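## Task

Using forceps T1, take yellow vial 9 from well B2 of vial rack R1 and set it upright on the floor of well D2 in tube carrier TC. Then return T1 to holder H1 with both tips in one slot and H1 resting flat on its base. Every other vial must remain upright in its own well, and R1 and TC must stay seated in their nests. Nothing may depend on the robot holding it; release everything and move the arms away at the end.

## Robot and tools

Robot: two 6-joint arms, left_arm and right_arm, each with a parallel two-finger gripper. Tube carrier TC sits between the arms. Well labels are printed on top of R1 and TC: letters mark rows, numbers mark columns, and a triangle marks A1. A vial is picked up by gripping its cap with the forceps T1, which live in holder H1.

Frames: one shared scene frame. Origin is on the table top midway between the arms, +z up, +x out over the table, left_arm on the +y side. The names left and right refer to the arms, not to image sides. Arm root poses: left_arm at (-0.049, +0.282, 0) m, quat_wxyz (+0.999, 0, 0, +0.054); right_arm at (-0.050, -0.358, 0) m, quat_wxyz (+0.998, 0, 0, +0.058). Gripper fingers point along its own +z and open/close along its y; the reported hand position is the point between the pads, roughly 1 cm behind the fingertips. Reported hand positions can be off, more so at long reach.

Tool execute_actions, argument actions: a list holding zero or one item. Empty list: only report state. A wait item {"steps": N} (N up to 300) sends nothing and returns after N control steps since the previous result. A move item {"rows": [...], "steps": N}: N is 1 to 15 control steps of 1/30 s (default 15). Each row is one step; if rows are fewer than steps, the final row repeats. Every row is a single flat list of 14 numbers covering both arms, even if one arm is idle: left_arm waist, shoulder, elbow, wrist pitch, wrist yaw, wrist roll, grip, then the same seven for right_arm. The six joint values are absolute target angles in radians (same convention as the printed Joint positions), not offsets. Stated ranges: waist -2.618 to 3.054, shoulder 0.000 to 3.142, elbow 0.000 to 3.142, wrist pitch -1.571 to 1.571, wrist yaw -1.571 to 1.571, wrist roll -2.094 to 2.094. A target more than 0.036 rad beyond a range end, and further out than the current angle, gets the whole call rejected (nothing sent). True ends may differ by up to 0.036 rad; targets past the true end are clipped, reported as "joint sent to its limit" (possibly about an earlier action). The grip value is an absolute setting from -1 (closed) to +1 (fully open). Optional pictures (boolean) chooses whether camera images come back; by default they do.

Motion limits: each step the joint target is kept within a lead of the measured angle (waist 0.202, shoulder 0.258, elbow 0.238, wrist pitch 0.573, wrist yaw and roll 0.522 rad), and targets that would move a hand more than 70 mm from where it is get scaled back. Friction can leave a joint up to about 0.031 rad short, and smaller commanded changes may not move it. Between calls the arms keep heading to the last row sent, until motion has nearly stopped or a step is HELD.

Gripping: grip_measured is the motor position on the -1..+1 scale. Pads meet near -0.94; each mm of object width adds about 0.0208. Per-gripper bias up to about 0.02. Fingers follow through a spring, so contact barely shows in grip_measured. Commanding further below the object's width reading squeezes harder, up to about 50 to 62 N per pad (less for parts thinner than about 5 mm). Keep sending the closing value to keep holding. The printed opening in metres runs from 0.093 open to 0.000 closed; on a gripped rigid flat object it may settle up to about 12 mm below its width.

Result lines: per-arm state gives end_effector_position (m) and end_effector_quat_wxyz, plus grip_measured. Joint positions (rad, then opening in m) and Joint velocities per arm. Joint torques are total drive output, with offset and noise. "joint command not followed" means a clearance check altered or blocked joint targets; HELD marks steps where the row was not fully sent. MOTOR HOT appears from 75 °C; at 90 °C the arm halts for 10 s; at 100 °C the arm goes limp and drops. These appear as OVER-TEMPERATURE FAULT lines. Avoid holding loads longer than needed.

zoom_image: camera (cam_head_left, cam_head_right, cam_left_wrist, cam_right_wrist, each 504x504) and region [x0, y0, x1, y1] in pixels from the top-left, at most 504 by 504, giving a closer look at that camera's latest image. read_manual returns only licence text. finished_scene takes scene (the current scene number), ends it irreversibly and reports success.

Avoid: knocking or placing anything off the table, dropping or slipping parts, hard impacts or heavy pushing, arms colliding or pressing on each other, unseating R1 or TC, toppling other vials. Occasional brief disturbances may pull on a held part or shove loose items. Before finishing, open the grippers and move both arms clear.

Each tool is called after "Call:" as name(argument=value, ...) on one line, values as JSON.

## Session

Call:
execute_actions(actions=[])

Scene clock: 0.00 s of 12600.00 s.
left_arm: end_effector_position=(+0.2171, +0.2122, +0.2589) grip_measured=+1.000 end_effector_quat_wxyz=(+0.685, -0.023, +0.672, -0.281) | right_arm: end_effector_position=(+0.4633, -0.4466, +0.1964) grip_measured=+0.991 end_effector_quat_wxyz=(-0.045, +0.761, +0.517, +0.390)
Joint positions: left_arm=[-0.216  0.459  0.239  0.318  0.246 -0.448  0.093] | right_arm=[-0.496  2.195  2.161 -1.089 -0.695  1.733  0.093]
Joint velocities: left_arm=[ 0.002  0.012 -0.002  0.051 -0.066 -0.051  0.   ] | right_arm=[-0.002  0.007  0.007 -0.051 -0.022 -0.037  0.   ]
Joint torques (N m, as the arm reports them, + toward a larger angle): no reading
Motor temperatures (°C, as the motors report them): left_arm=[23 35 31 29 23 24] | right_arm=[23 30 30 23 22 24]

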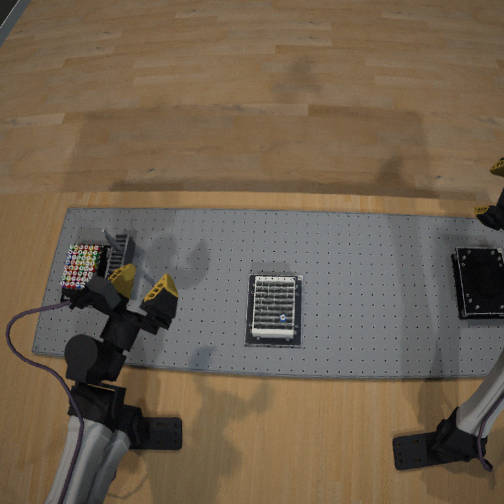

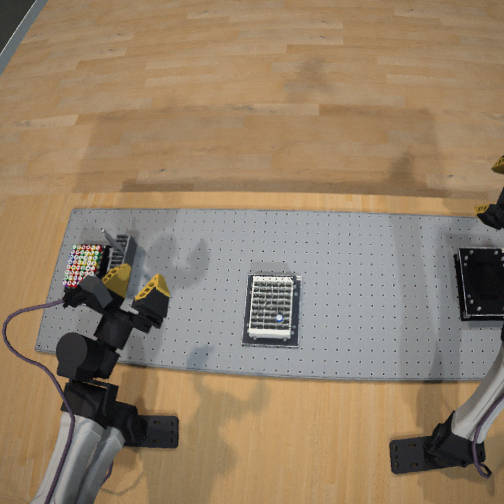

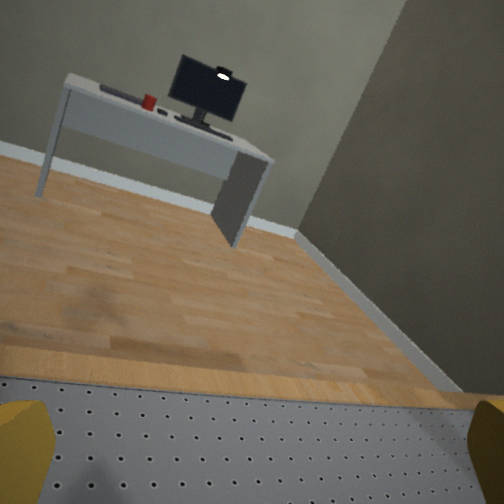

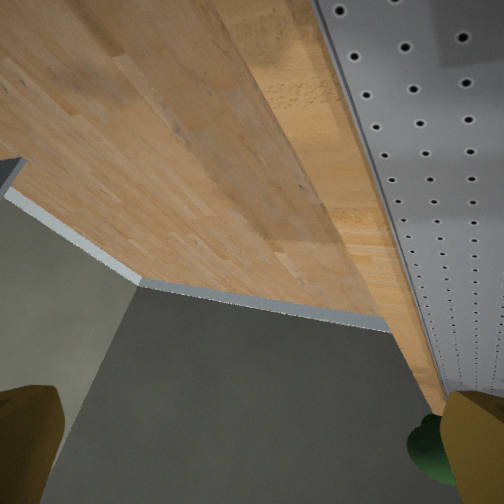

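Call:
zoom_image(camera="cam_head_left", region=[50, 220, 150, 310])

Call:
zoom_image(camera="cam_head_left", region=[235, 265, 315, 355])

Region (50, 220, 150, 310) of cam_head_left's 504x504 image, scaled by 5.040, with more detail than that image has; it fills the top 454 rows of this view, and the rest is white.

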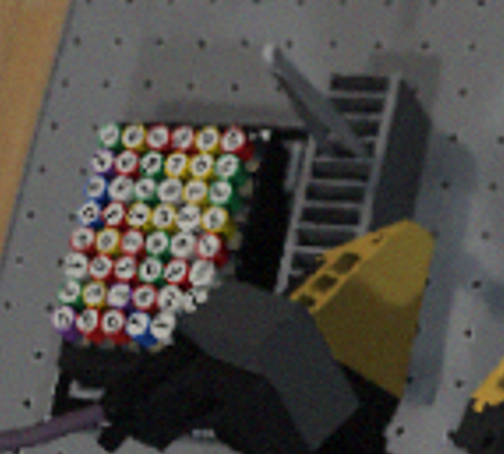

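Region (235, 265, 315, 355) of cam_head_left's 504x504 image, scaled by 5.600, with more detail than that image has.

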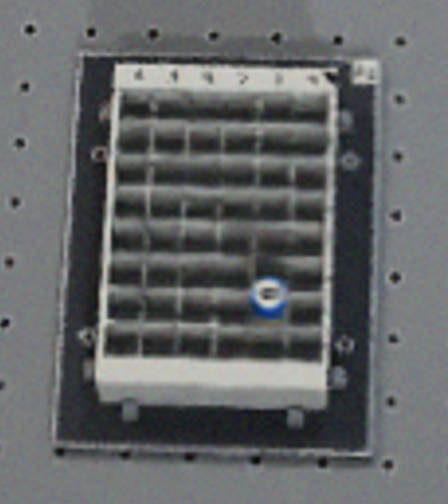

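Call:
execute_actions(actions=[{"rows":[[-0.19,0.55,0.36,0.2,0.22,-0.4,0.8,-0.496,2.195,2.161,-1.089,-0.695,1.733,1],[-0.16,0.65,0.48,0.08,0.2,-0.35,0.6,-0.496,2.195,2.161,-1.089,-0.695,1.733,1],[-0.13,0.75,0.6,-0.04,0.18,-0.3,0.4,-0.496,2.195,2.161,-1.089,-0.695,1.733,1],[-0.1,0.85,0.72,-0.16,0.16,-0.25,0.2,-0.496,2.195,2.161,-1.089,-0.695,1.733,1],[-0.07,0.95,0.84,-0.28,0.14,-0.2,0.1,-0.496,2.195,2.161,-1.089,-0.695,1.733,1],[-0.04,1.05,0.96,-0.4,0.12,-0.15,0.1,-0.496,2.195,2.161,-1.089,-0.695,1.733,1],[-0.01,1.15,1.08,-0.52,0.1,-0.1,0.1,-0.496,2.195,2.161,-1.089,-0.695,1.733,1],[0.02,1.25,1.2,-0.64,0.08,-0.05,0.1,-0.496,2.195,2.161,-1.089,-0.695,1.733,1],[0.05,1.35,1.3,-0.76,0.06,0,0.1,-0.496,2.195,2.161,-1.089,-0.695,1.733,1],[0.08,1.45,1.4,-0.88,0.04,0.05,0.1,-0.496,2.195,2.161,-1.089,-0.695,1.733,1],[0.1,1.55,1.5,-1.0,0.02,0.1,0.1,-0.496,2.195,2.161,-1.089,-0.695,1.733,1],[0.114,1.65,1.58,-1.12,0,0.15,0.1,-0.496,2.195,2.161,-1.089,-0.695,1.733,1],[0.114,1.75,1.64,-1.22,-0.01,0.2,0.1,-0.496,2.195,2.161,-1.089,-0.695,1.733,1],[0.114,1.83,1.675,-1.3,-0.01,0.22,0.1,-0.496,2.195,2.161,-1.089,-0.695,1.733,1],[0.114,1.9,1.675,-1.34,-0.01,0.22,0.1,-0.496,2.195,2.161,-1.089,-0.695,1.733,1]]}], pictures=false)

Call:
execute_actions(actions=[{"steps":40}])

Scene clock: 15.93 s of 12600.00 s.
left_arm: end_effector_position=(+0.3518, +0.3641, +0.1737) grip_measured=+0.101 end_effector_quat_wxyz=(+0.234, -0.066, +0.970, +0.016) | right_arm: end_effector_position=(+0.4633, -0.4466, +0.1964) grip_measured=+0.991 end_effector_quat_wxyz=(-0.045, +0.761, +0.517, +0.390)
Joint positions: left_arm=[ 0.109  1.671  1.484 -0.91   0.037  0.073  0.05 ] | right_arm=[-0.496  2.195  2.161 -1.089 -0.695  1.733  0.093]
Joint velocities: left_arm=[ 0.11   2.62   2.576 -2.791 -0.359  0.857  0.001] | right_arm=[-0.012 -0.022  0.002 -0.007  0.007 -0.037  0.001]
Joint torques (N m, as the arm reports them, + toward a larger angle): left_arm=[-0.69 -8.9   7.39  1.11  0.09  0.09] | right_arm=[ -0.1  -11.66   6.8    1.04  -0.35  -0.05]
Motor temperatures (°C, as the motors report them): left_arm=[23 35 33 33 23 24] | right_arm=[23 35 32 24 22 24]
Steps of this call (steps 1 to 90: nothing new was sent; then 12.43 s passed at rest; steps 91 to 105: all 15 steps of this action). Readings (joint positions):
91: left_arm=[-0.214 0.470 0.256 0.294 0.246 -0.441] | right_arm=[-0.496 2.195 2.161 -1.089 -0.695 1.733]
92: left_arm=[-0.203 0.512 0.306 0.242 0.243 -0.426] | right_arm=[-0.496 2.195 2.161 -1.089 -0.695 1.733]
94: left_arm=[-0.158 0.669 0.468 0.124 0.226 -0.376] | right_arm=[-0.496 2.195 2.161 -1.089 -0.695 1.733]
98: left_arm=[-0.040 1.028 0.840 -0.199 0.165 -0.229] | right_arm=[-0.496 2.195 2.161 -1.089 -0.695 1.733]
105: the state above

Scene clock: 17.27 s of 12600.00 s.
left_arm: end_effector_position=(+0.3007, +0.3604, +0.1149) grip_measured=+0.101 end_effector_quat_wxyz=(-0.007, -0.004, +1.000, -0.000) | right_arm: end_effector_position=(+0.4633, -0.4466, +0.1964) grip_measured=+0.991 end_effector_quat_wxyz=(-0.045, +0.761, +0.517, +0.390)
Joint positions: left_arm=[ 0.111  1.915  1.656 -1.326 -0.002  0.212  0.05 ] | right_arm=[-0.496  2.195  2.161 -1.089 -0.695  1.733  0.093]
Joint velocities: left_arm=[-0.012 -0.007  0.002 -0.007 -0.007 -0.007  0.   ] | right_arm=[-0.002 -0.017  0.007  0.081  0.007  0.022 -0.   ]
Joint torques (N m, as the arm reports them, + toward a larger angle): left_arm=[ -0.36 -12.32   9.21   0.15  -0.02   0.09] | right_arm=[  0.   -11.87   7.02   1.02  -0.34  -0.04]
Motor temperatures (°C, as the motors report them): left_arm=[23 35 33 32 23 24] | right_arm=[23 36 32 24 22 24]
Steps of this call (steps 1 to 40: the robot went on to your last target). Readings (joint positions):
1: left_arm=[0.111 1.759 1.563 -0.989 0.028 0.101] | right_arm=[-0.496 2.195 2.161 -1.089 -0.695 1.733]
2: left_arm=[0.111 1.829 1.615 -1.039 0.021 0.123] | right_arm=[-0.496 2.195 2.161 -1.089 -0.695 1.733]
4: left_arm=[0.111 1.910 1.643 -1.118 0.012 0.155] | right_arm=[-0.496 2.195 2.161 -1.089 -0.695 1.733]
8: left_arm=[0.111 1.936 1.643 -1.251 0.003 0.189] | right_arm=[-0.496 2.195 2.161 -1.089 -0.695 1.733]
40: the state above

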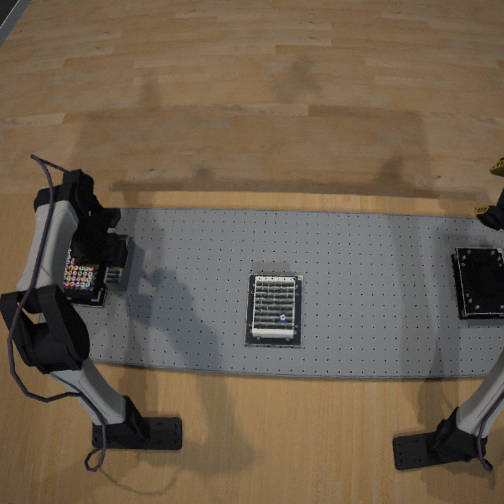

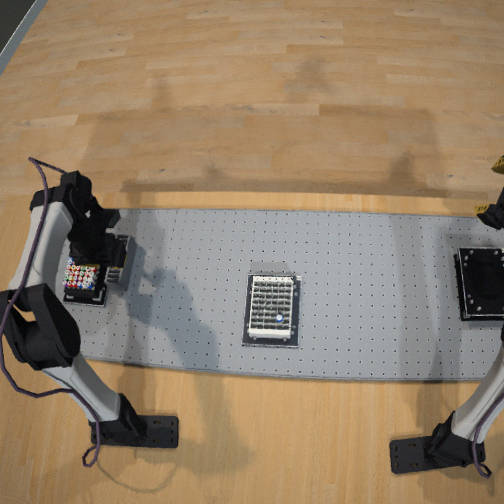

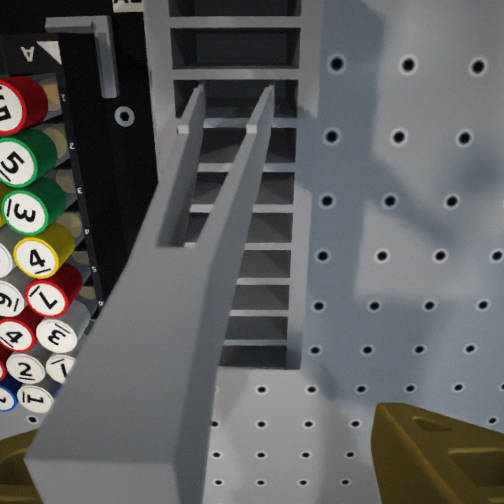

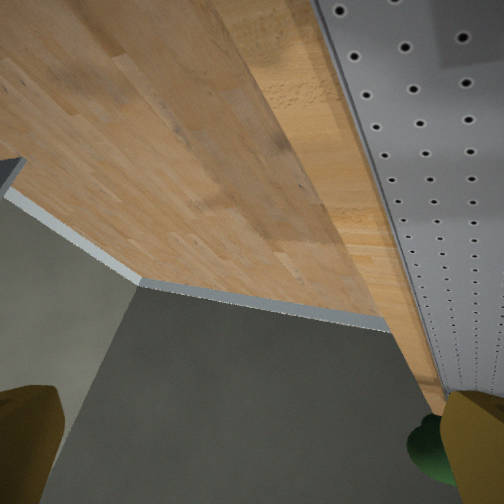

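Call:
execute_actions(actions=[{"rows":[[0.12,1.895,1.70,-1.36,-0.002,0.22,0.1,-0.496,2.195,2.161,-1.089,-0.695,1.733,1],[0.13,1.89,1.725,-1.385,-0.002,0.22,0.1,-0.496,2.195,2.161,-1.089,-0.695,1.733,1],[0.13,1.89,1.745,-1.40,-0.002,0.22,0.1,-0.496,2.195,2.161,-1.089,-0.695,1.733,1],[0.13,1.89,1.745,-1.40,-0.002,0.22,0.1,-0.496,2.195,2.161,-1.089,-0.695,1.733,1],[0.13,1.89,1.745,-1.40,-0.002,0.22,0.1,-0.496,2.195,2.161,-1.089,-0.695,1.733,1],[0.125,1.92,1.80,-1.42,-0.002,0.22,0.1,-0.496,2.195,2.161,-1.089,-0.695,1.733,1],[0.12,1.95,1.85,-1.435,-0.002,0.21,0.1,-0.496,2.195,2.161,-1.089,-0.695,1.733,1],[0.11,1.99,1.90,-1.45,-0.002,0.21,0.1,-0.496,2.195,2.161,-1.089,-0.695,1.733,1],[0.105,2.03,1.955,-1.465,-0.002,0.2,0.1,-0.496,2.195,2.161,-1.089,-0.695,1.733,1],[0.10,2.07,2.02,-1.49,-0.002,0.2,0.1,-0.496,2.195,2.161,-1.089,-0.695,1.733,1],[0.095,2.11,2.085,-1.515,-0.002,0.19,0.1,-0.496,2.195,2.161,-1.089,-0.695,1.733,1],[0.088,2.15,2.15,-1.54,-0.002,0.19,0.1,-0.496,2.195,2.161,-1.089,-0.695,1.733,1],[0.082,2.18,2.2,-1.56,-0.002,0.185,0.1,-0.496,2.195,2.161,-1.089,-0.695,1.733,1],[0.078,2.21,2.225,-1.565,-0.002,0.185,0.1,-0.496,2.195,2.161,-1.089,-0.695,1.733,1]]}], pictures=false)

Call:
execute_actions(actions=[{"steps":30}])

Scene clock: 34.53 s of 12600.00 s.
left_arm: end_effector_position=(+0.3785, +0.3710, +0.1556) grip_measured=+0.101 end_effector_quat_wxyz=(+0.050, -0.002, +0.999, +0.011) | right_arm: end_effector_position=(+0.4633, -0.4466, +0.1964) grip_measured=+0.991 end_effector_quat_wxyz=(-0.045, +0.761, +0.517, +0.390)
Joint positions: left_arm=[ 0.096  2.164  2.181 -1.486 -0.002  0.2    0.05 ] | right_arm=[-0.496  2.195  2.161 -1.089 -0.695  1.733  0.093]
Joint velocities: left_arm=[-0.178  0.72   0.642 -0.007 -0.081  0.022  0.   ] | right_arm=[-0.007 -0.002  0.002 -0.007 -0.022  0.022 -0.   ]
Joint torques (N m, as the arm reports them, + toward a larger angle): left_arm=[ -0.96 -13.49   7.62  -0.15   0.02  -0.04] | right_arm=[ -0.09 -11.69   6.72   1.02  -0.42  -0.02]
Motor temperatures (°C, as the motors report them): left_arm=[23 40 35 30 23 24] | right_arm=[23 40 34 25 22 24]
joint sent to its limit (left arm) — the command would take joint 4 (wrist pitch) past its lower limit, so that joint was sent only as far as its limit.
Steps of this call (steps 1 to 15: the robot went on to your last target; steps 16 to 90: nothing new was sent; then 13.77 s passed at rest; steps 91 to 105: all 15 steps of this action). Readings (joint positions):
91: left_arm=[0.111 1.915 1.660 -1.330 -0.002 0.212] | right_arm=[-0.496 2.195 2.161 -1.089 -0.695 1.733]
92: left_arm=[0.112 1.915 1.669 -1.339 -0.002 0.212] | right_arm=[-0.496 2.195 2.161 -1.089 -0.695 1.733]
94: left_arm=[0.116 1.914 1.701 -1.359 -0.002 0.212] | right_arm=[-0.496 2.195 2.161 -1.089 -0.695 1.733]
98: left_arm=[0.119 1.932 1.806 -1.406 -0.002 0.212] | right_arm=[-0.496 2.195 2.161 -1.089 -0.695 1.733]
105: the state above

Scene clock: 35.53 s of 12600.00 s.
left_arm: end_effector_position=(+0.3710, +0.3641, +0.1371) grip_measured=+0.101 end_effector_quat_wxyz=(+0.003, +0.001, +1.000, +0.002) | right_arm: end_effector_position=(+0.4633, -0.4466, +0.1964) grip_measured=+0.991 end_effector_quat_wxyz=(-0.045, +0.761, +0.517, +0.390)
Joint positions: left_arm=[ 0.083  2.22   2.203 -1.546 -0.002  0.193  0.05 ] | right_arm=[-0.496  2.195  2.161 -1.089 -0.695  1.733  0.093]
Joint velocities: left_arm=[-0.012 -0.012 -0.017  0.066 -0.007 -0.037 -0.   ] | right_arm=[-0.012  0.002  0.002  0.022  0.11   0.022  0.   ]
Joint torques (N m, as the arm reports them, + toward a larger angle): left_arm=[ -0.95 -14.55   9.26   0.23   0.06  -0.03] | right_arm=[ -0.02 -11.7    6.91   1.01  -0.33   0.  ]
Motor temperatures (°C, as the motors report them): left_arm=[23 41 35 30 23 24] | right_arm=[23 40 34 25 22 24]
joint sent to its limit (left arm) — the command would take joint 4 (wrist pitch) past its lower limit, so that joint was sent only as far as its limit.
Steps of this call (steps 1 to 30: the robot went on to your last target). Readings (joint positions):
1: left_arm=[0.091 2.185 2.195 -1.489 -0.002 0.198] | right_arm=[-0.496 2.195 2.161 -1.089 -0.695 1.733]
2: left_arm=[0.087 2.199 2.199 -1.495 -0.002 0.197] | right_arm=[-0.496 2.195 2.161 -1.089 -0.695 1.733]
4: left_arm=[0.083 2.216 2.199 -1.512 -0.002 0.196] | right_arm=[-0.496 2.195 2.161 -1.089 -0.695 1.733]
8: left_arm=[0.083 2.220 2.202 -1.535 -0.002 0.194] | right_arm=[-0.496 2.195 2.161 -1.089 -0.695 1.733]
30: the state above
All arms were judged still, so your last target was given up. Only a new action makes them travel on or press farther. Fingers that are still opening or closing keep moving.

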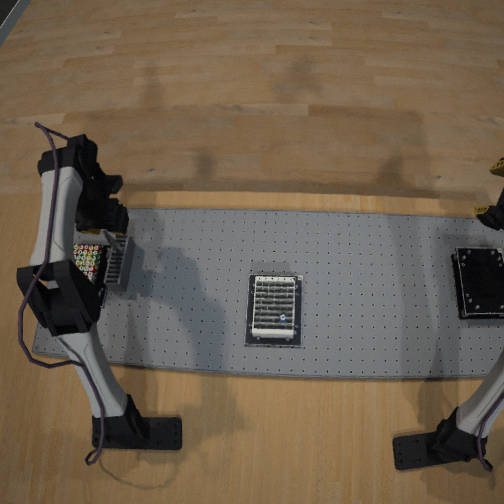

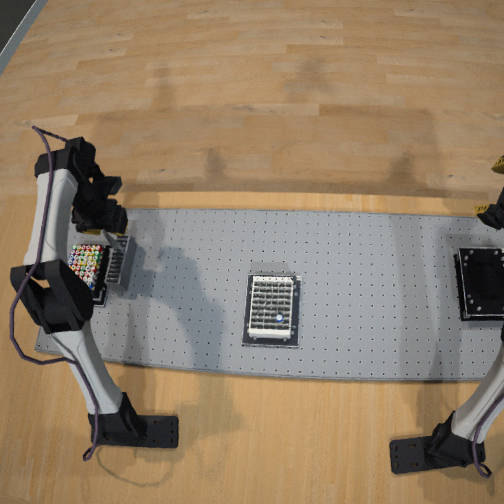

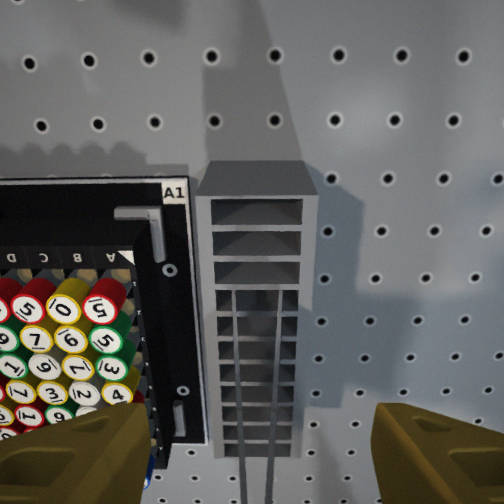

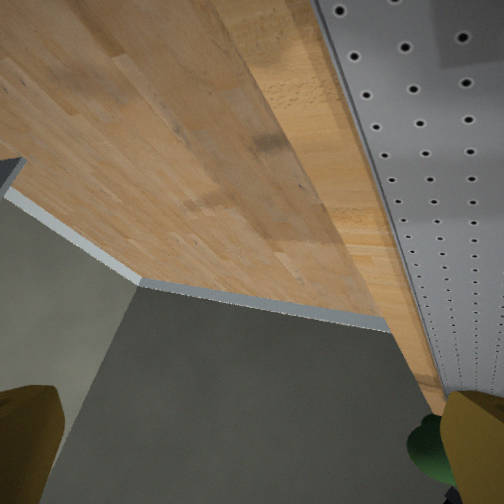

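Call:
execute_actions(actions=[{"rows":[[0.09,2.2,2.16,-1.52,-0.002,0.195,0.1,-0.496,2.195,2.161,-1.089,-0.695,1.733,1],[0.095,2.18,2.12,-1.5,-0.002,0.195,0.1,-0.496,2.195,2.161,-1.089,-0.695,1.733,1],[0.095,2.16,2.08,-1.47,-0.002,0.195,0.1,-0.496,2.195,2.161,-1.089,-0.695,1.733,1],[0.095,2.145,2.04,-1.44,-0.002,0.195,0.1,-0.496,2.195,2.161,-1.089,-0.695,1.733,1],[0.095,2.135,2.0,-1.41,-0.002,0.195,0.1,-0.496,2.195,2.161,-1.089,-0.695,1.733,1],[0.095,2.125,1.97,-1.39,-0.002,0.195,0.1,-0.496,2.195,2.161,-1.089,-0.695,1.733,1],[0.095,2.125,1.938,-1.365,-0.002,0.195,0.1,-0.496,2.195,2.161,-1.089,-0.695,1.733,1]]}], pictures=false)

Call:
execute_actions(actions=[{"steps":20}])

Scene clock: 43.70 s of 12600.00 s.
left_arm: end_effector_position=(+0.3541, +0.3608, +0.1045) grip_measured=+0.101 end_effector_quat_wxyz=(-0.010, +0.001, +1.000, -0.001) | right_arm: end_effector_position=(+0.4633, -0.4466, +0.1964) grip_measured=+0.991 end_effector_quat_wxyz=(-0.045, +0.761, +0.517, +0.390)
Joint positions: left_arm=[ 0.083  2.143  1.948 -1.395 -0.002  0.193  0.05 ] | right_arm=[-0.496  2.195  2.161 -1.089 -0.695  1.733  0.093]
Joint velocities: left_arm=[-0.002 -0.002 -0.007  0.139 -0.066  0.066  0.001] | right_arm=[-0.017 -0.012 -0.012 -0.037  0.022  0.007 -0.001]
Joint torques (N m, as the arm reports them, + toward a larger angle): left_arm=[  0.4  -14.79   6.6    0.43   0.03   0.04] | right_arm=[ -0.05 -11.85   6.83   1.04  -0.37  -0.02]
Motor temperatures (°C, as the motors report them): left_arm=[23 44 35 29 23 24] | right_arm=[23 42 34 25 22 24]
Steps of this call (steps 1 to 90: nothing new was sent; then 4.67 s passed at rest; steps 91 to 105: all 15 steps of this action). Readings (joint positions):
91: left_arm=[0.083 2.219 2.198 -1.543 -0.002 0.193] | right_arm=[-0.496 2.195 2.161 -1.089 -0.695 1.733]
92: left_arm=[0.083 2.212 2.181 -1.533 -0.002 0.193] | right_arm=[-0.496 2.195 2.161 -1.089 -0.695 1.733]
94: left_arm=[0.083 2.187 2.116 -1.506 -0.002 0.193] | right_arm=[-0.496 2.195 2.161 -1.089 -0.695 1.733]
98: left_arm=[0.083 2.144 1.981 -1.446 -0.002 0.193] | right_arm=[-0.496 2.195 2.161 -1.089 -0.695 1.733]
105: the state above

Scene clock: 44.37 s of 12600.00 s.
left_arm: end_effector_position=(+0.3579, +0.3615, +0.1045) grip_measured=+0.101 end_effector_quat_wxyz=(-0.002, +0.001, +1.000, +0.001) | right_arm: end_effector_position=(+0.4633, -0.4466, +0.1964) grip_measured=+0.991 end_effector_quat_wxyz=(-0.045, +0.761, +0.517, +0.390)
Joint positions: left_arm=[ 0.083  2.143  1.948 -1.379 -0.002  0.193  0.05 ] | right_arm=[-0.496  2.195  2.161 -1.089 -0.695  1.733  0.093]
Joint velocities: left_arm=[-0.012 -0.002 -0.002  0.022  0.022  0.022 -0.   ] | right_arm=[ 0.002 -0.007 -0.002  0.066 -0.051  0.007 -0.001]
Joint torques (N m, as the arm reports them, + toward a larger angle): left_arm=[  0.38 -14.79   6.64   0.48   0.03   0.05] | right_arm=[ -0.15 -11.91   6.83   1.    -0.38  -0.05]
Motor temperatures (°C, as the motors report them): left_arm=[23 44 35 29 23 24] | right_arm=[23 42 34 25 22 24]
Steps of this call (steps 1 to 20: the robot went on to your last target). Readings (joint positions):
1: left_arm=[0.083 2.143 1.948 -1.392 -0.002 0.193] | right_arm=[-0.496 2.195 2.161 -1.089 -0.695 1.733]
2: left_arm=[0.083 2.143 1.948 -1.389 -0.002 0.193] | right_arm=[-0.496 2.195 2.161 -1.089 -0.695 1.733]
4: left_arm=[0.083 2.143 1.948 -1.385 -0.002 0.193] | right_arm=[-0.496 2.195 2.161 -1.089 -0.695 1.733]
8: left_arm=[0.083 2.143 1.948 -1.381 -0.002 0.193] | right_arm=[-0.496 2.195 2.161 -1.089 -0.695 1.733]
20: the state above

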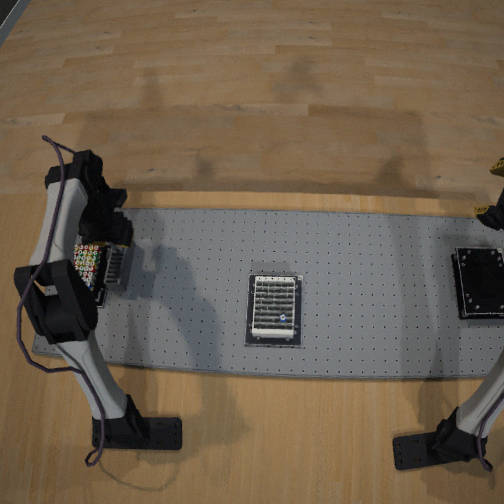

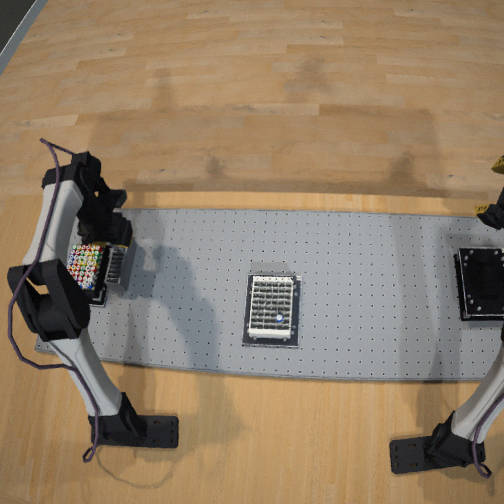

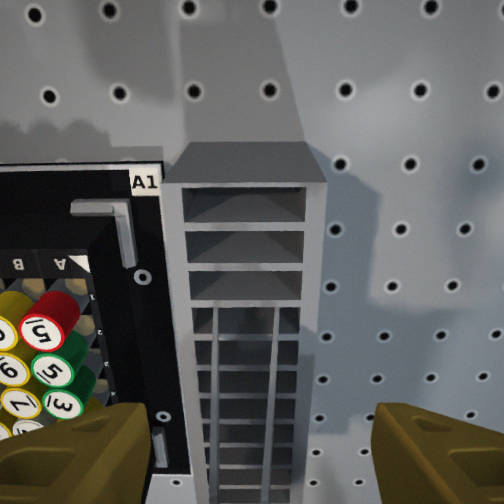

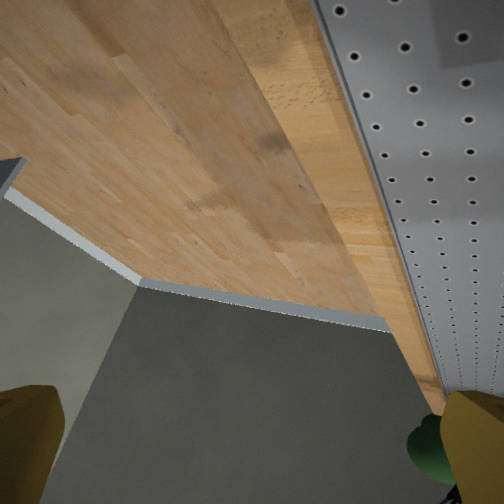

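Call:
execute_actions(actions=[{"rows":[[0.101,2.125,1.938,-1.365,-0.002,0.2,0.0,-0.496,2.195,2.161,-1.089,-0.695,1.733,1],[0.101,2.125,1.938,-1.365,-0.002,0.2,-0.1,-0.496,2.195,2.161,-1.089,-0.695,1.733,1],[0.101,2.125,1.938,-1.365,-0.002,0.2,-0.2,-0.496,2.195,2.161,-1.089,-0.695,1.733,1],[0.101,2.125,1.938,-1.365,-0.002,0.2,-0.3,-0.496,2.195,2.161,-1.089,-0.695,1.733,1],[0.101,2.125,1.938,-1.365,-0.002,0.2,-0.4,-0.496,2.195,2.161,-1.089,-0.695,1.733,1],[0.101,2.125,1.938,-1.365,-0.002,0.2,-0.45,-0.496,2.195,2.161,-1.089,-0.695,1.733,1],[0.101,2.125,1.938,-1.365,-0.002,0.2,-0.5,-0.496,2.195,2.161,-1.089,-0.695,1.733,1],[0.101,2.125,1.938,-1.365,-0.002,0.2,-0.55,-0.496,2.195,2.161,-1.089,-0.695,1.733,1],[0.101,2.125,1.938,-1.365,-0.002,0.2,-0.6,-0.496,2.195,2.161,-1.089,-0.695,1.733,1],[0.101,2.125,1.938,-1.365,-0.002,0.2,-0.65,-0.496,2.195,2.161,-1.089,-0.695,1.733,1],[0.101,2.125,1.938,-1.365,-0.002,0.2,-0.7,-0.496,2.195,2.161,-1.089,-0.695,1.733,1],[0.101,2.125,1.938,-1.365,-0.002,0.2,-0.75,-0.496,2.195,2.161,-1.089,-0.695,1.733,1],[0.101,2.125,1.938,-1.365,-0.002,0.2,-0.79,-0.496,2.195,2.161,-1.089,-0.695,1.733,1],[0.101,2.125,1.938,-1.365,-0.002,0.2,-0.82,-0.496,2.195,2.161,-1.089,-0.695,1.733,1]]}])

Scene clock: 54.57 s of 12600.00 s.
left_arm: end_effector_position=(+0.3572, +0.3649, +0.1045) grip_measured=-0.814 end_effector_quat_wxyz=(-0.002, -0.004, +1.000, +0.001) | right_arm: end_effector_position=(+0.4633, -0.4466, +0.1964) grip_measured=+0.991 end_effector_quat_wxyz=(-0.045, +0.761, +0.517, +0.390)
Joint positions: left_arm=[ 0.092  2.143  1.948 -1.379 -0.002  0.193  0.006] | right_arm=[-0.496  2.195  2.161 -1.089 -0.695  1.733  0.093]
Joint velocities: left_arm=[-0.002 -0.012 -0.027  0.007  0.022 -0.051 -0.007] | right_arm=[-0.002 -0.002 -0.017  0.066 -0.007  0.007  0.   ]
Joint torques (N m, as the arm reports them, + toward a larger angle): left_arm=[  0.22 -14.77   6.67   0.4    0.03   0.12] | right_arm=[ -0.14 -11.86   6.73   1.02  -0.3   -0.02]
Motor temperatures (°C, as the motors report them): left_arm=[23 47 35 29 23 24] | right_arm=[23 43 35 25 22 24]
Steps of this call (steps 1 to 15: the robot went on to your last target; steps 16 to 90: nothing new was sent; then 6.70 s passed at rest; steps 91 to 105: all 15 steps of this action). Readings (joint positions):
91: left_arm=[0.084 2.143 1.948 -1.379 -0.002 0.193] | right_arm=[-0.496 2.195 2.161 -1.089 -0.695 1.733]
92: left_arm=[0.085 2.143 1.948 -1.379 -0.002 0.193] | right_arm=[-0.496 2.195 2.161 -1.089 -0.695 1.733]
94: left_arm=[0.088 2.143 1.948 -1.379 -0.002 0.193] | right_arm=[-0.496 2.195 2.161 -1.089 -0.695 1.733]
98: left_arm=[0.092 2.143 1.948 -1.379 -0.002 0.193] | right_arm=[-0.496 2.195 2.161 -1.089 -0.695 1.733]
105: the state above

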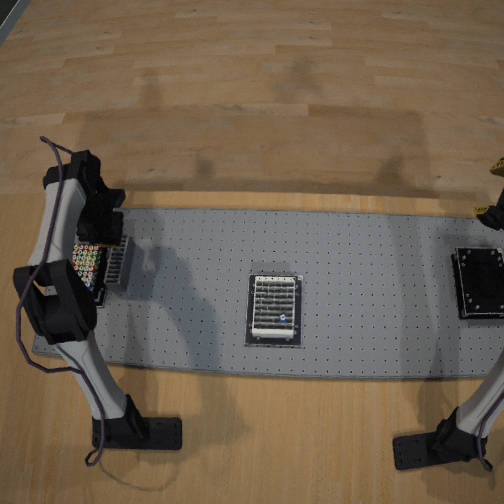

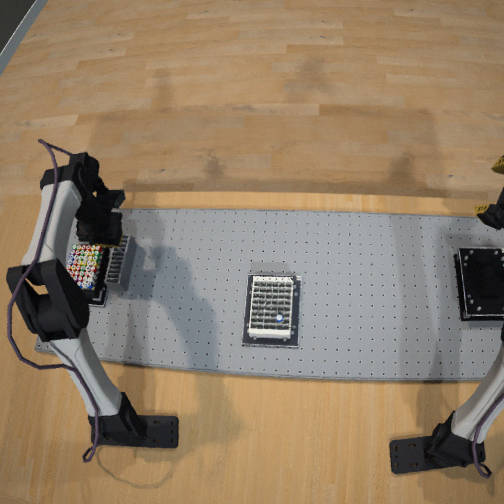

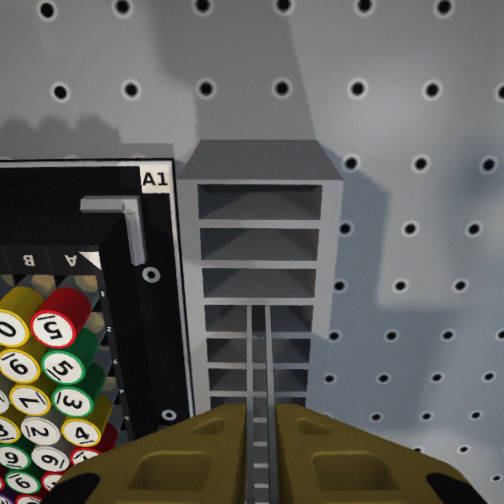

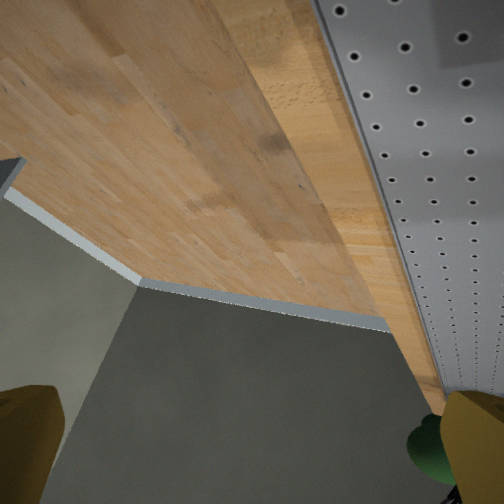

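Call:
execute_actions(actions=[{"rows":[[0.1,2.125,1.938,-1.365,-0.002,0.19,-0.7,-0.496,2.195,2.161,-1.089,-0.695,1.733,1],[0.1,2.125,1.938,-1.365,-0.002,0.19,-0.55,-0.496,2.195,2.161,-1.089,-0.695,1.733,1],[0.1,2.105,1.905,-1.33,-0.002,0.17,-0.4,-0.496,2.195,2.161,-1.089,-0.695,1.733,1],[0.1,2.085,1.873,-1.3,-0.002,0.15,-0.4,-0.496,2.195,2.161,-1.089,-0.695,1.733,1],[0.1,2.065,1.84,-1.265,-0.002,0.13,-0.4,-0.496,2.195,2.161,-1.089,-0.695,1.733,1],[0.1,2.044,1.808,-1.235,-0.002,0.11,-0.4,-0.496,2.195,2.161,-1.089,-0.695,1.733,1],[0.1,2.023,1.775,-1.2,-0.002,0.09,-0.4,-0.496,2.195,2.161,-1.089,-0.695,1.733,1],[0.1,2.002,1.743,-1.17,-0.002,0.07,-0.4,-0.496,2.195,2.161,-1.089,-0.695,1.733,1],[0.1,1.981,1.71,-1.135,-0.002,0.05,-0.4,-0.496,2.195,2.161,-1.089,-0.695,1.733,1],[0.1,1.96,1.678,-1.105,-0.002,0.03,-0.4,-0.496,2.195,2.161,-1.089,-0.695,1.733,1],[0.1,1.94,1.645,-1.07,-0.002,0.01,-0.4,-0.496,2.195,2.161,-1.089,-0.695,1.733,1],[0.1,1.919,1.614,-1.044,-0.002,-0.008,-0.4,-0.496,2.195,2.161,-1.089,-0.695,1.733,1]]}], pictures=false)

Call:
execute_actions(actions=[{"steps":30}])

Scene clock: 71.53 s of 12600.00 s.
left_arm: end_effector_position=(+0.3434, +0.3621, +0.1042) grip_measured=-0.401 end_effector_quat_wxyz=(+0.069, -0.082, +0.994, +0.009) | right_arm: end_effector_position=(+0.4633, -0.4466, +0.1964) grip_measured=+0.991 end_effector_quat_wxyz=(-0.045, +0.761, +0.517, +0.390)
Joint positions: left_arm=[ 0.092  1.937  1.634 -1.128 -0.002  0.036  0.026] | right_arm=[-0.496  2.195  2.161 -1.089 -0.695  1.733  0.093]
Joint velocities: left_arm=[ 0.002 -0.134 -0.105  0.418  0.066 -0.256  0.   ] | right_arm=[ 0.002  0.002 -0.012  0.022  0.037 -0.037  0.001]
Joint torques (N m, as the arm reports them, + toward a larger angle): left_arm=[ -0.01 -12.41   6.66   0.87   0.03  -0.08] | right_arm=[ -0.35 -11.76   6.79   1.01  -0.4   -0.03]
Motor temperatures (°C, as the motors report them): left_arm=[23 51 34 29 23 24] | right_arm=[23 45 35 25 22 24]
Steps of this call (steps 1 to 15: the robot went on to your last target; steps 16 to 90: nothing new was sent; then 13.47 s passed at rest; steps 91 to 105: all 15 steps of this action). Readings (joint positions):
91: left_arm=[0.092 2.143 1.948 -1.379 -0.002 0.193] | right_arm=[-0.496 2.195 2.161 -1.089 -0.695 1.733]
92: left_arm=[0.092 2.143 1.948 -1.379 -0.002 0.193] | right_arm=[-0.496 2.195 2.161 -1.089 -0.695 1.733]
94: left_arm=[0.092 2.131 1.925 -1.357 -0.002 0.185] | right_arm=[-0.496 2.195 2.161 -1.089 -0.695 1.733]
98: left_arm=[0.092 2.061 1.806 -1.278 -0.002 0.138] | right_arm=[-0.496 2.195 2.161 -1.089 -0.695 1.733]
105: the state above

Scene clock: 72.53 s of 12600.00 s.
left_arm: end_effector_position=(+0.3589, +0.3653, +0.1079) grip_measured=-0.401 end_effector_quat_wxyz=(+0.104, -0.100, +0.989, +0.011) | right_arm: end_effector_position=(+0.4633, -0.4466, +0.1964) grip_measured=+0.991 end_effector_quat_wxyz=(-0.045, +0.761, +0.517, +0.390)
Joint positions: left_arm=[ 0.092  1.933  1.632 -1.06  -0.002 -0.     0.026] | right_arm=[-0.496  2.195  2.161 -1.089 -0.695  1.733  0.093]
Joint velocities: left_arm=[ 0.012 -0.017  0.007 -0.037  0.022  0.066  0.   ] | right_arm=[-0.002 -0.012 -0.022  0.007 -0.022 -0.022  0.   ]
Joint torques (N m, as the arm reports them, + toward a larger angle): left_arm=[  0.08 -12.97   6.46   0.9    0.04  -0.08] | right_arm=[ -0.05 -11.84   6.99   1.02  -0.35  -0.05]
Motor temperatures (°C, as the motors report them): left_arm=[23 51 34 29 23 24] | right_arm=[23 45 35 25 22 24]
Steps of this call (steps 1 to 30: the robot went on to your last target). Readings (joint positions):
1: left_arm=[0.092 1.934 1.632 -1.116 -0.002 0.029] | right_arm=[-0.496 2.195 2.161 -1.089 -0.695 1.733]
2: left_arm=[0.092 1.933 1.632 -1.105 -0.002 0.023] | right_arm=[-0.496 2.195 2.161 -1.089 -0.695 1.733]
4: left_arm=[0.092 1.933 1.632 -1.086 -0.002 0.015] | right_arm=[-0.496 2.195 2.161 -1.089 -0.695 1.733]
8: left_arm=[0.092 1.933 1.632 -1.069 -0.002 0.006] | right_arm=[-0.496 2.195 2.161 -1.089 -0.695 1.733]
30: the state above
All arms were judged still, so your last target was given up. Only a new action makes them travel on or press farther. Fingers that are still opening or closing keep moving.

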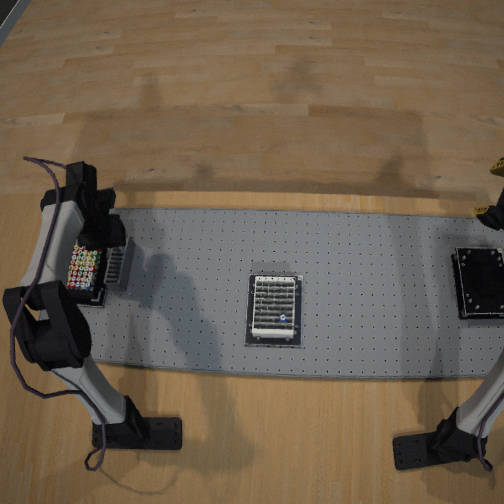

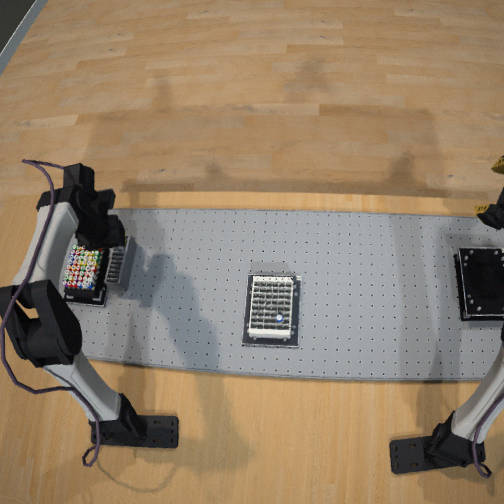

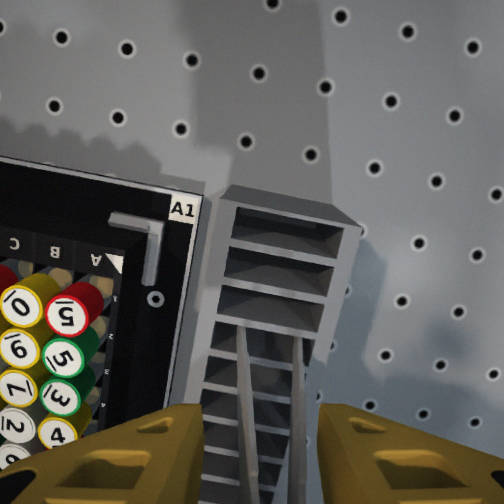

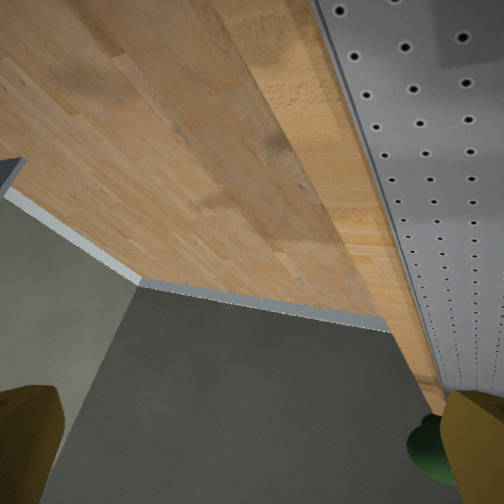

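Call:
execute_actions(actions=[{"rows":[[0.092,1.933,1.603,-1.06,-0.002,0,-0.4,-0.496,2.195,2.161,-1.089,-0.695,1.733,1],[0.092,1.933,1.603,-1.06,-0.002,0,-0.45,-0.496,2.195,2.161,-1.089,-0.695,1.733,1],[0.092,1.933,1.603,-1.06,-0.002,0,-0.5,-0.496,2.195,2.161,-1.089,-0.695,1.733,1],[0.092,1.933,1.603,-1.06,-0.002,0,-0.5,-0.496,2.195,2.161,-1.089,-0.695,1.733,1],[0.092,1.933,1.603,-1.06,-0.002,0,-0.55,-0.496,2.195,2.161,-1.089,-0.695,1.733,1],[0.092,1.933,1.603,-1.06,-0.002,0,-0.6,-0.496,2.195,2.161,-1.089,-0.695,1.733,1],[0.092,1.933,1.603,-1.06,-0.002,0,-0.63,-0.496,2.195,2.161,-1.089,-0.695,1.733,1],[0.092,1.933,1.603,-1.06,-0.002,0,-0.66,-0.496,2.195,2.161,-1.089,-0.695,1.733,1],[0.092,1.933,1.603,-1.06,-0.002,0,-0.69,-0.496,2.195,2.161,-1.089,-0.695,1.733,1],[0.092,1.933,1.603,-1.06,-0.002,0,-0.72,-0.496,2.195,2.161,-1.089,-0.695,1.733,1],[0.092,1.933,1.603,-1.06,-0.002,0,-0.75,-0.496,2.195,2.161,-1.089,-0.695,1.733,1],[0.092,1.933,1.603,-1.06,-0.002,0,-0.78,-0.496,2.195,2.161,-1.089,-0.695,1.733,1],[0.092,1.933,1.603,-1.06,-0.002,0,-0.8,-0.496,2.195,2.161,-1.089,-0.695,1.733,1],[0.092,1.933,1.603,-1.06,-0.002,0,-0.82,-0.496,2.195,2.161,-1.089,-0.695,1.733,1]]}])

Scene clock: 80.67 s of 12600.00 s.
left_arm: end_effector_position=(+0.3552, +0.3645, +0.1033) grip_measured=-0.816 end_effector_quat_wxyz=(+0.097, -0.100, +0.990, +0.011) | right_arm: end_effector_position=(+0.4633, -0.4466, +0.1964) grip_measured=+0.991 end_effector_quat_wxyz=(-0.045, +0.761, +0.517, +0.390)
Joint positions: left_arm=[ 0.092  1.933  1.617 -1.059 -0.002 -0.     0.006] | right_arm=[-0.496  2.195  2.161 -1.089 -0.695  1.733  0.093]
Joint velocities: left_arm=[ 0.002  0.007  0.002  0.037 -0.022 -0.139 -0.005] | right_arm=[ 0.002  0.002 -0.012  0.095  0.037  0.022  0.   ]
Joint torques (N m, as the arm reports them, + toward a larger angle): left_arm=[ -0.39 -11.78   6.73   0.71   0.07   0.01] | right_arm=[  0.05 -11.86   6.68   1.07  -0.37  -0.08]
Motor temperatures (°C, as the motors report them): left_arm=[23 52 34 29 23 24] | right_arm=[23 46 35 26 22 24]
Steps of this call (steps 1 to 90: nothing new was sent; then 4.63 s passed at rest; steps 91 to 105: all 15 steps of this action). Readings (joint positions):
91: left_arm=[0.092 1.933 1.630 -1.059 -0.002 -0.000] | right_arm=[-0.496 2.195 2.161 -1.089 -0.695 1.733]
92: left_arm=[0.092 1.933 1.627 -1.059 -0.002 -0.000] | right_arm=[-0.496 2.195 2.161 -1.089 -0.695 1.733]
94: left_arm=[0.092 1.933 1.620 -1.059 -0.002 -0.000] | right_arm=[-0.496 2.195 2.161 -1.089 -0.695 1.733]
98: left_arm=[0.092 1.933 1.617 -1.059 -0.002 -0.000] | right_arm=[-0.496 2.195 2.161 -1.089 -0.695 1.733]
105: the state above

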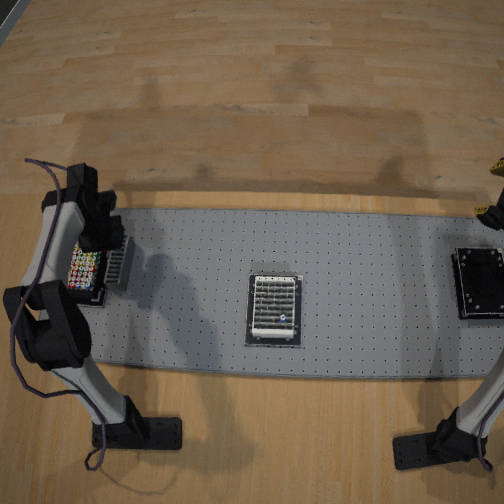

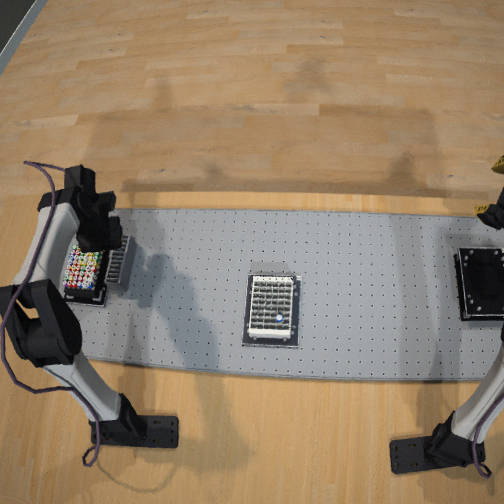

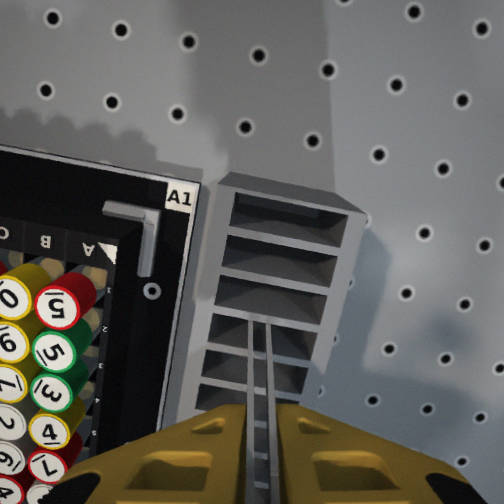

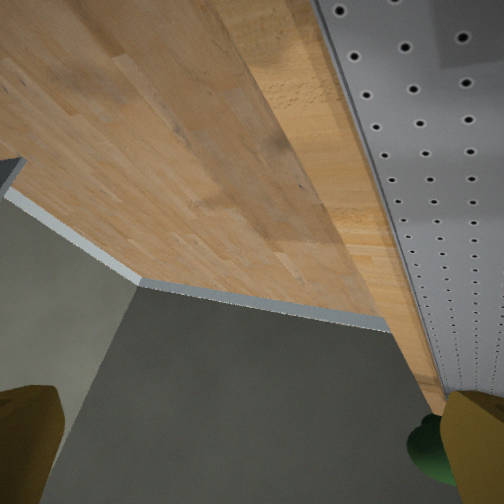

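Call:
execute_actions(actions=[{"rows":[[0.092,1.925,1.64,-1.095,-0.002,0,-0.82,-0.496,2.195,2.161,-1.089,-0.695,1.733,1],[0.092,1.925,1.658,-1.12,-0.002,0,-0.82,-0.496,2.195,2.161,-1.089,-0.695,1.733,1],[0.092,1.925,1.677,-1.142,-0.002,0,-0.82,-0.496,2.195,2.161,-1.089,-0.695,1.733,1],[0.092,1.925,1.696,-1.162,-0.002,0,-0.82,-0.496,2.195,2.161,-1.089,-0.695,1.733,1],[0.092,1.925,1.715,-1.181,-0.002,0,-0.82,-0.496,2.195,2.161,-1.089,-0.695,1.733,1],[0.092,1.925,1.734,-1.2,-0.002,0,-0.82,-0.496,2.195,2.161,-1.089,-0.695,1.733,1],[0.092,1.925,1.753,-1.219,-0.002,0,-0.82,-0.496,2.195,2.161,-1.089,-0.695,1.733,1],[0.092,1.925,1.772,-1.238,-0.002,0,-0.82,-0.496,2.195,2.161,-1.089,-0.695,1.733,1],[0.092,1.925,1.791,-1.257,-0.002,0,-0.82,-0.496,2.195,2.161,-1.089,-0.695,1.733,1],[0.092,1.925,1.81,-1.276,-0.002,0,-0.82,-0.496,2.195,2.161,-1.089,-0.695,1.733,1],[0.092,1.925,1.829,-1.295,-0.002,0,-0.82,-0.496,2.195,2.161,-1.089,-0.695,1.733,1],[0.092,1.925,1.848,-1.31,-0.002,0,-0.82,-0.496,2.195,2.161,-1.089,-0.695,1.733,1],[0.092,1.925,1.867,-1.322,-0.002,0,-0.82,-0.496,2.195,2.161,-1.089,-0.695,1.733,1],[0.092,1.925,1.885,-1.33,-0.002,0,-0.82,-0.496,2.195,2.161,-1.089,-0.695,1.733,1],[0.092,1.925,1.9,-1.336,-0.002,0,-0.82,-0.496,2.195,2.161,-1.089,-0.695,1.733,1]]}], pictures=false)

Scene clock: 92.57 s of 12600.00 s.
left_arm: end_effector_position=(+0.3579, +0.3651, +0.1636) grip_measured=-0.818 end_effector_quat_wxyz=(+0.108, -0.100, +0.989, +0.012) | right_arm: end_effector_position=(+0.4633, -0.4466, +0.1964) grip_measured=+0.991 end_effector_quat_wxyz=(-0.045, +0.761, +0.517, +0.390)
Joint positions: left_arm=[ 0.092  1.933  1.852 -1.272 -0.002 -0.     0.006] | right_arm=[-0.496  2.195  2.161 -1.089 -0.695  1.733  0.093]
Joint velocities: left_arm=[-0.002  0.002  0.491 -0.344  0.007 -0.022 -0.001] | right_arm=[ 0.007  0.002 -0.002 -0.037 -0.007  0.007 -0.001]
Joint torques (N m, as the arm reports them, + toward a larger angle): left_arm=[ -0.56 -12.21   9.34   0.67   0.02   0.  ] | right_arm=[  0.06 -11.68   7.04   1.09  -0.38  -0.07]
Motor temperatures (°C, as the motors report them): left_arm=[23 51 34 29 23 24] | right_arm=[23 47 36 26 22 24]
Steps of this call (steps 1 to 15: the robot went on to your last target; steps 16 to 90: nothing new was sent; then 8.40 s passed at rest; steps 91 to 105: all 15 steps of this action). Readings (joint positions):
91: left_arm=[0.092 1.933 1.617 -1.061 -0.002 -0.000] | right_arm=[-0.496 2.195 2.161 -1.089 -0.695 1.733]
92: left_arm=[0.092 1.933 1.621 -1.070 -0.002 -0.000] | right_arm=[-0.496 2.195 2.161 -1.089 -0.695 1.733]
94: left_arm=[0.092 1.933 1.641 -1.097 -0.002 -0.000] | right_arm=[-0.496 2.195 2.161 -1.089 -0.695 1.733]
98: left_arm=[0.092 1.933 1.719 -1.161 -0.002 -0.000] | right_arm=[-0.496 2.195 2.161 -1.089 -0.695 1.733]
105: the state above

Call:
execute_actions(actions=[{"rows":[[0.11,1.93,1.905,-1.33,-0.002,0,-0.82,-0.496,2.195,2.161,-1.089,-0.695,1.733,1],[0.135,1.935,1.91,-1.325,-0.002,0,-0.82,-0.496,2.195,2.161,-1.089,-0.695,1.733,1],[0.16,1.94,1.915,-1.32,-0.002,0,-0.82,-0.496,2.195,2.161,-1.089,-0.695,1.733,1],[0.185,1.95,1.92,-1.31,-0.002,0,-0.82,-0.496,2.195,2.161,-1.089,-0.695,1.733,1],[0.21,1.955,1.925,-1.3,-0.002,0,-0.82,-0.496,2.195,2.161,-1.089,-0.695,1.733,1],[0.235,1.96,1.928,-1.295,-0.002,0,-0.82,-0.496,2.195,2.161,-1.089,-0.695,1.733,1],[0.26,1.965,1.928,-1.29,-0.002,0,-0.82,-0.496,2.195,2.161,-1.089,-0.695,1.733,1],[0.28,1.97,1.928,-1.29,-0.002,0,-0.82,-0.496,2.195,2.161,-1.089,-0.695,1.733,1],[0.292,1.97,1.928,-1.29,-0.002,0,-0.82,-0.496,2.195,2.161,-1.089,-0.695,1.733,1],[0.292,1.97,1.928,-1.29,-0.002,0,-0.8,-0.496,2.195,2.161,-1.089,-0.695,1.733,1],[0.292,1.97,1.928,-1.29,-0.002,0,-0.78,-0.496,2.195,2.161,-1.089,-0.695,1.733,1],[0.292,1.97,1.928,-1.29,-0.002,0,-0.76,-0.496,2.195,2.161,-1.089,-0.695,1.733,1]]}], pictures=false)

Call:
execute_actions(actions=[{"steps":20}])

Scene clock: 99.43 s of 12600.00 s.
left_arm: end_effector_position=(+0.3361, +0.4502, +0.1658) grip_measured=-0.761 end_effector_quat_wxyz=(+0.101, -0.203, +0.974, +0.024) | right_arm: end_effector_position=(+0.4633, -0.4466, +0.1964) grip_measured=+0.991 end_effector_quat_wxyz=(-0.045, +0.761, +0.517, +0.390)
Joint positions: left_arm=[ 0.301  1.966  1.909 -1.305 -0.006 -0.     0.009] | right_arm=[-0.496  2.195  2.161 -1.089 -0.695  1.733  0.093]
Joint velocities: left_arm=[-0.012  0.002 -0.007 -0.007 -0.081  0.051  0.   ] | right_arm=[-0.002  0.002 -0.007  0.037  0.066  0.051 -0.001]
Joint torques (N m, as the arm reports them, + toward a larger angle): left_arm=[ -1.05 -11.5    9.59   0.9    0.04   0.03] | right_arm=[  0.05 -11.83   6.78   1.    -0.35  -0.03]
Motor temperatures (°C, as the motors report them): left_arm=[23 51 35 29 23 24] | right_arm=[23 48 36 26 22 24]
Steps of this call (steps 1 to 30: the robot went on to your last target; steps 31 to 90: nothing new was sent; then 3.37 s passed at rest; steps 91 to 105: all 15 steps of this action). Readings (joint positions):
91: left_arm=[0.093 1.933 1.883 -1.324 -0.002 -0.000] | right_arm=[-0.496 2.195 2.161 -1.089 -0.695 1.733]
92: left_arm=[0.096 1.933 1.883 -1.324 -0.001 -0.000] | right_arm=[-0.496 2.195 2.161 -1.089 -0.695 1.733]
94: left_arm=[0.122 1.935 1.888 -1.324 0.002 -0.000] | right_arm=[-0.496 2.195 2.161 -1.089 -0.695 1.733]
98: left_arm=[0.227 1.949 1.907 -1.312 0.003 -0.000] | right_arm=[-0.496 2.195 2.161 -1.089 -0.695 1.733]
105: the state above

Scene clock: 100.10 s of 12600.00 s.
left_arm: end_effector_position=(+0.3362, +0.4499, +0.1658) grip_measured=-0.761 end_effector_quat_wxyz=(+0.101, -0.202, +0.974, +0.024) | right_arm: end_effector_position=(+0.4633, -0.4466, +0.1964) grip_measured=+0.991 end_effector_quat_wxyz=(-0.045, +0.761, +0.517, +0.390)
Joint positions: left_arm=[ 0.3    1.966  1.909 -1.305 -0.006 -0.     0.009] | right_arm=[-0.496  2.195  2.161 -1.089 -0.695  1.733  0.093]
Joint velocities: left_arm=[-0.007  0.002 -0.007 -0.066  0.007 -0.037  0.   ] | right_arm=[-0.002  0.002 -0.017 -0.066 -0.037 -0.007 -0.001]
Joint torques (N m, as the arm reports them, + toward a larger angle): left_arm=[ -1.09 -11.74   9.41   0.87   0.08   0.02] | right_arm=[ -0.1  -11.87   7.18   1.05  -0.32  -0.04]
Motor temperatures (°C, as the motors report them): left_arm=[23 51 35 29 23 24] | right_arm=[23 48 36 26 22 24]
Steps of this call (steps 1 to 15: the robot went on to your last target; steps 16 to 20: nothing new was sent). Readings (joint positions):
1: left_arm=[0.300 1.966 1.909 -1.305 -0.006 -0.000] | right_arm=[-0.496 2.195 2.161 -1.089 -0.695 1.733]
2: left_arm=[0.300 1.966 1.909 -1.305 -0.006 -0.000] | right_arm=[-0.496 2.195 2.161 -1.089 -0.695 1.733]
4: left_arm=[0.300 1.966 1.909 -1.305 -0.006 -0.000] | right_arm=[-0.496 2.195 2.161 -1.089 -0.695 1.733]
8: left_arm=[0.300 1.966 1.909 -1.305 -0.006 -0.000] | right_arm=[-0.496 2.195 2.161 -1.089 -0.695 1.733]
20: the state above
All arms were judged still, so your last target was given up. Only a new action makes them travel on or press farther. Fingers that are still opening or closing keep moving.

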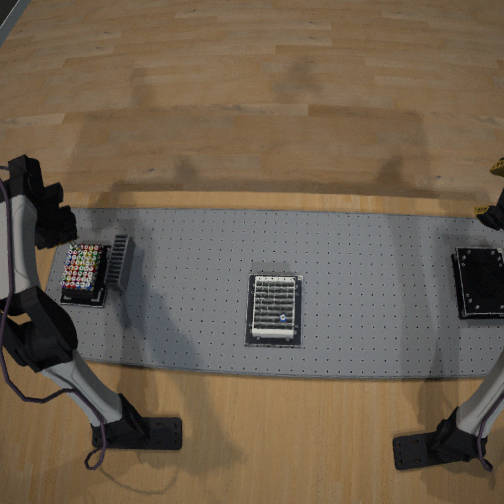

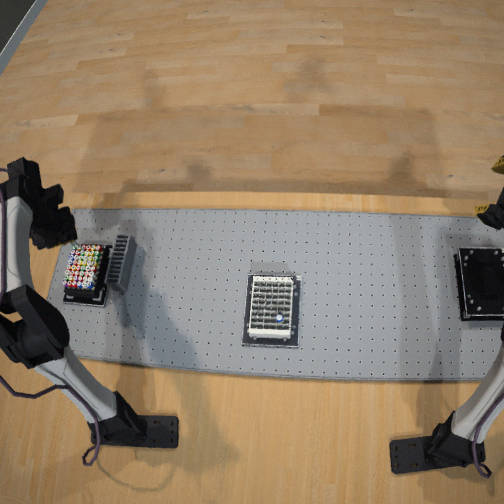

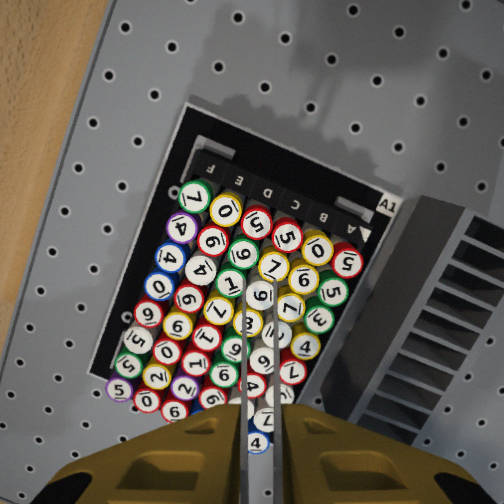

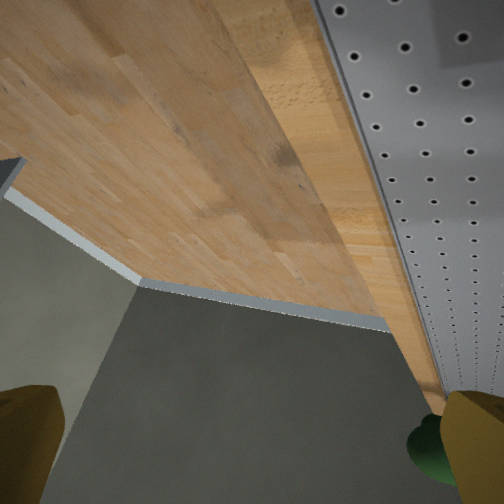

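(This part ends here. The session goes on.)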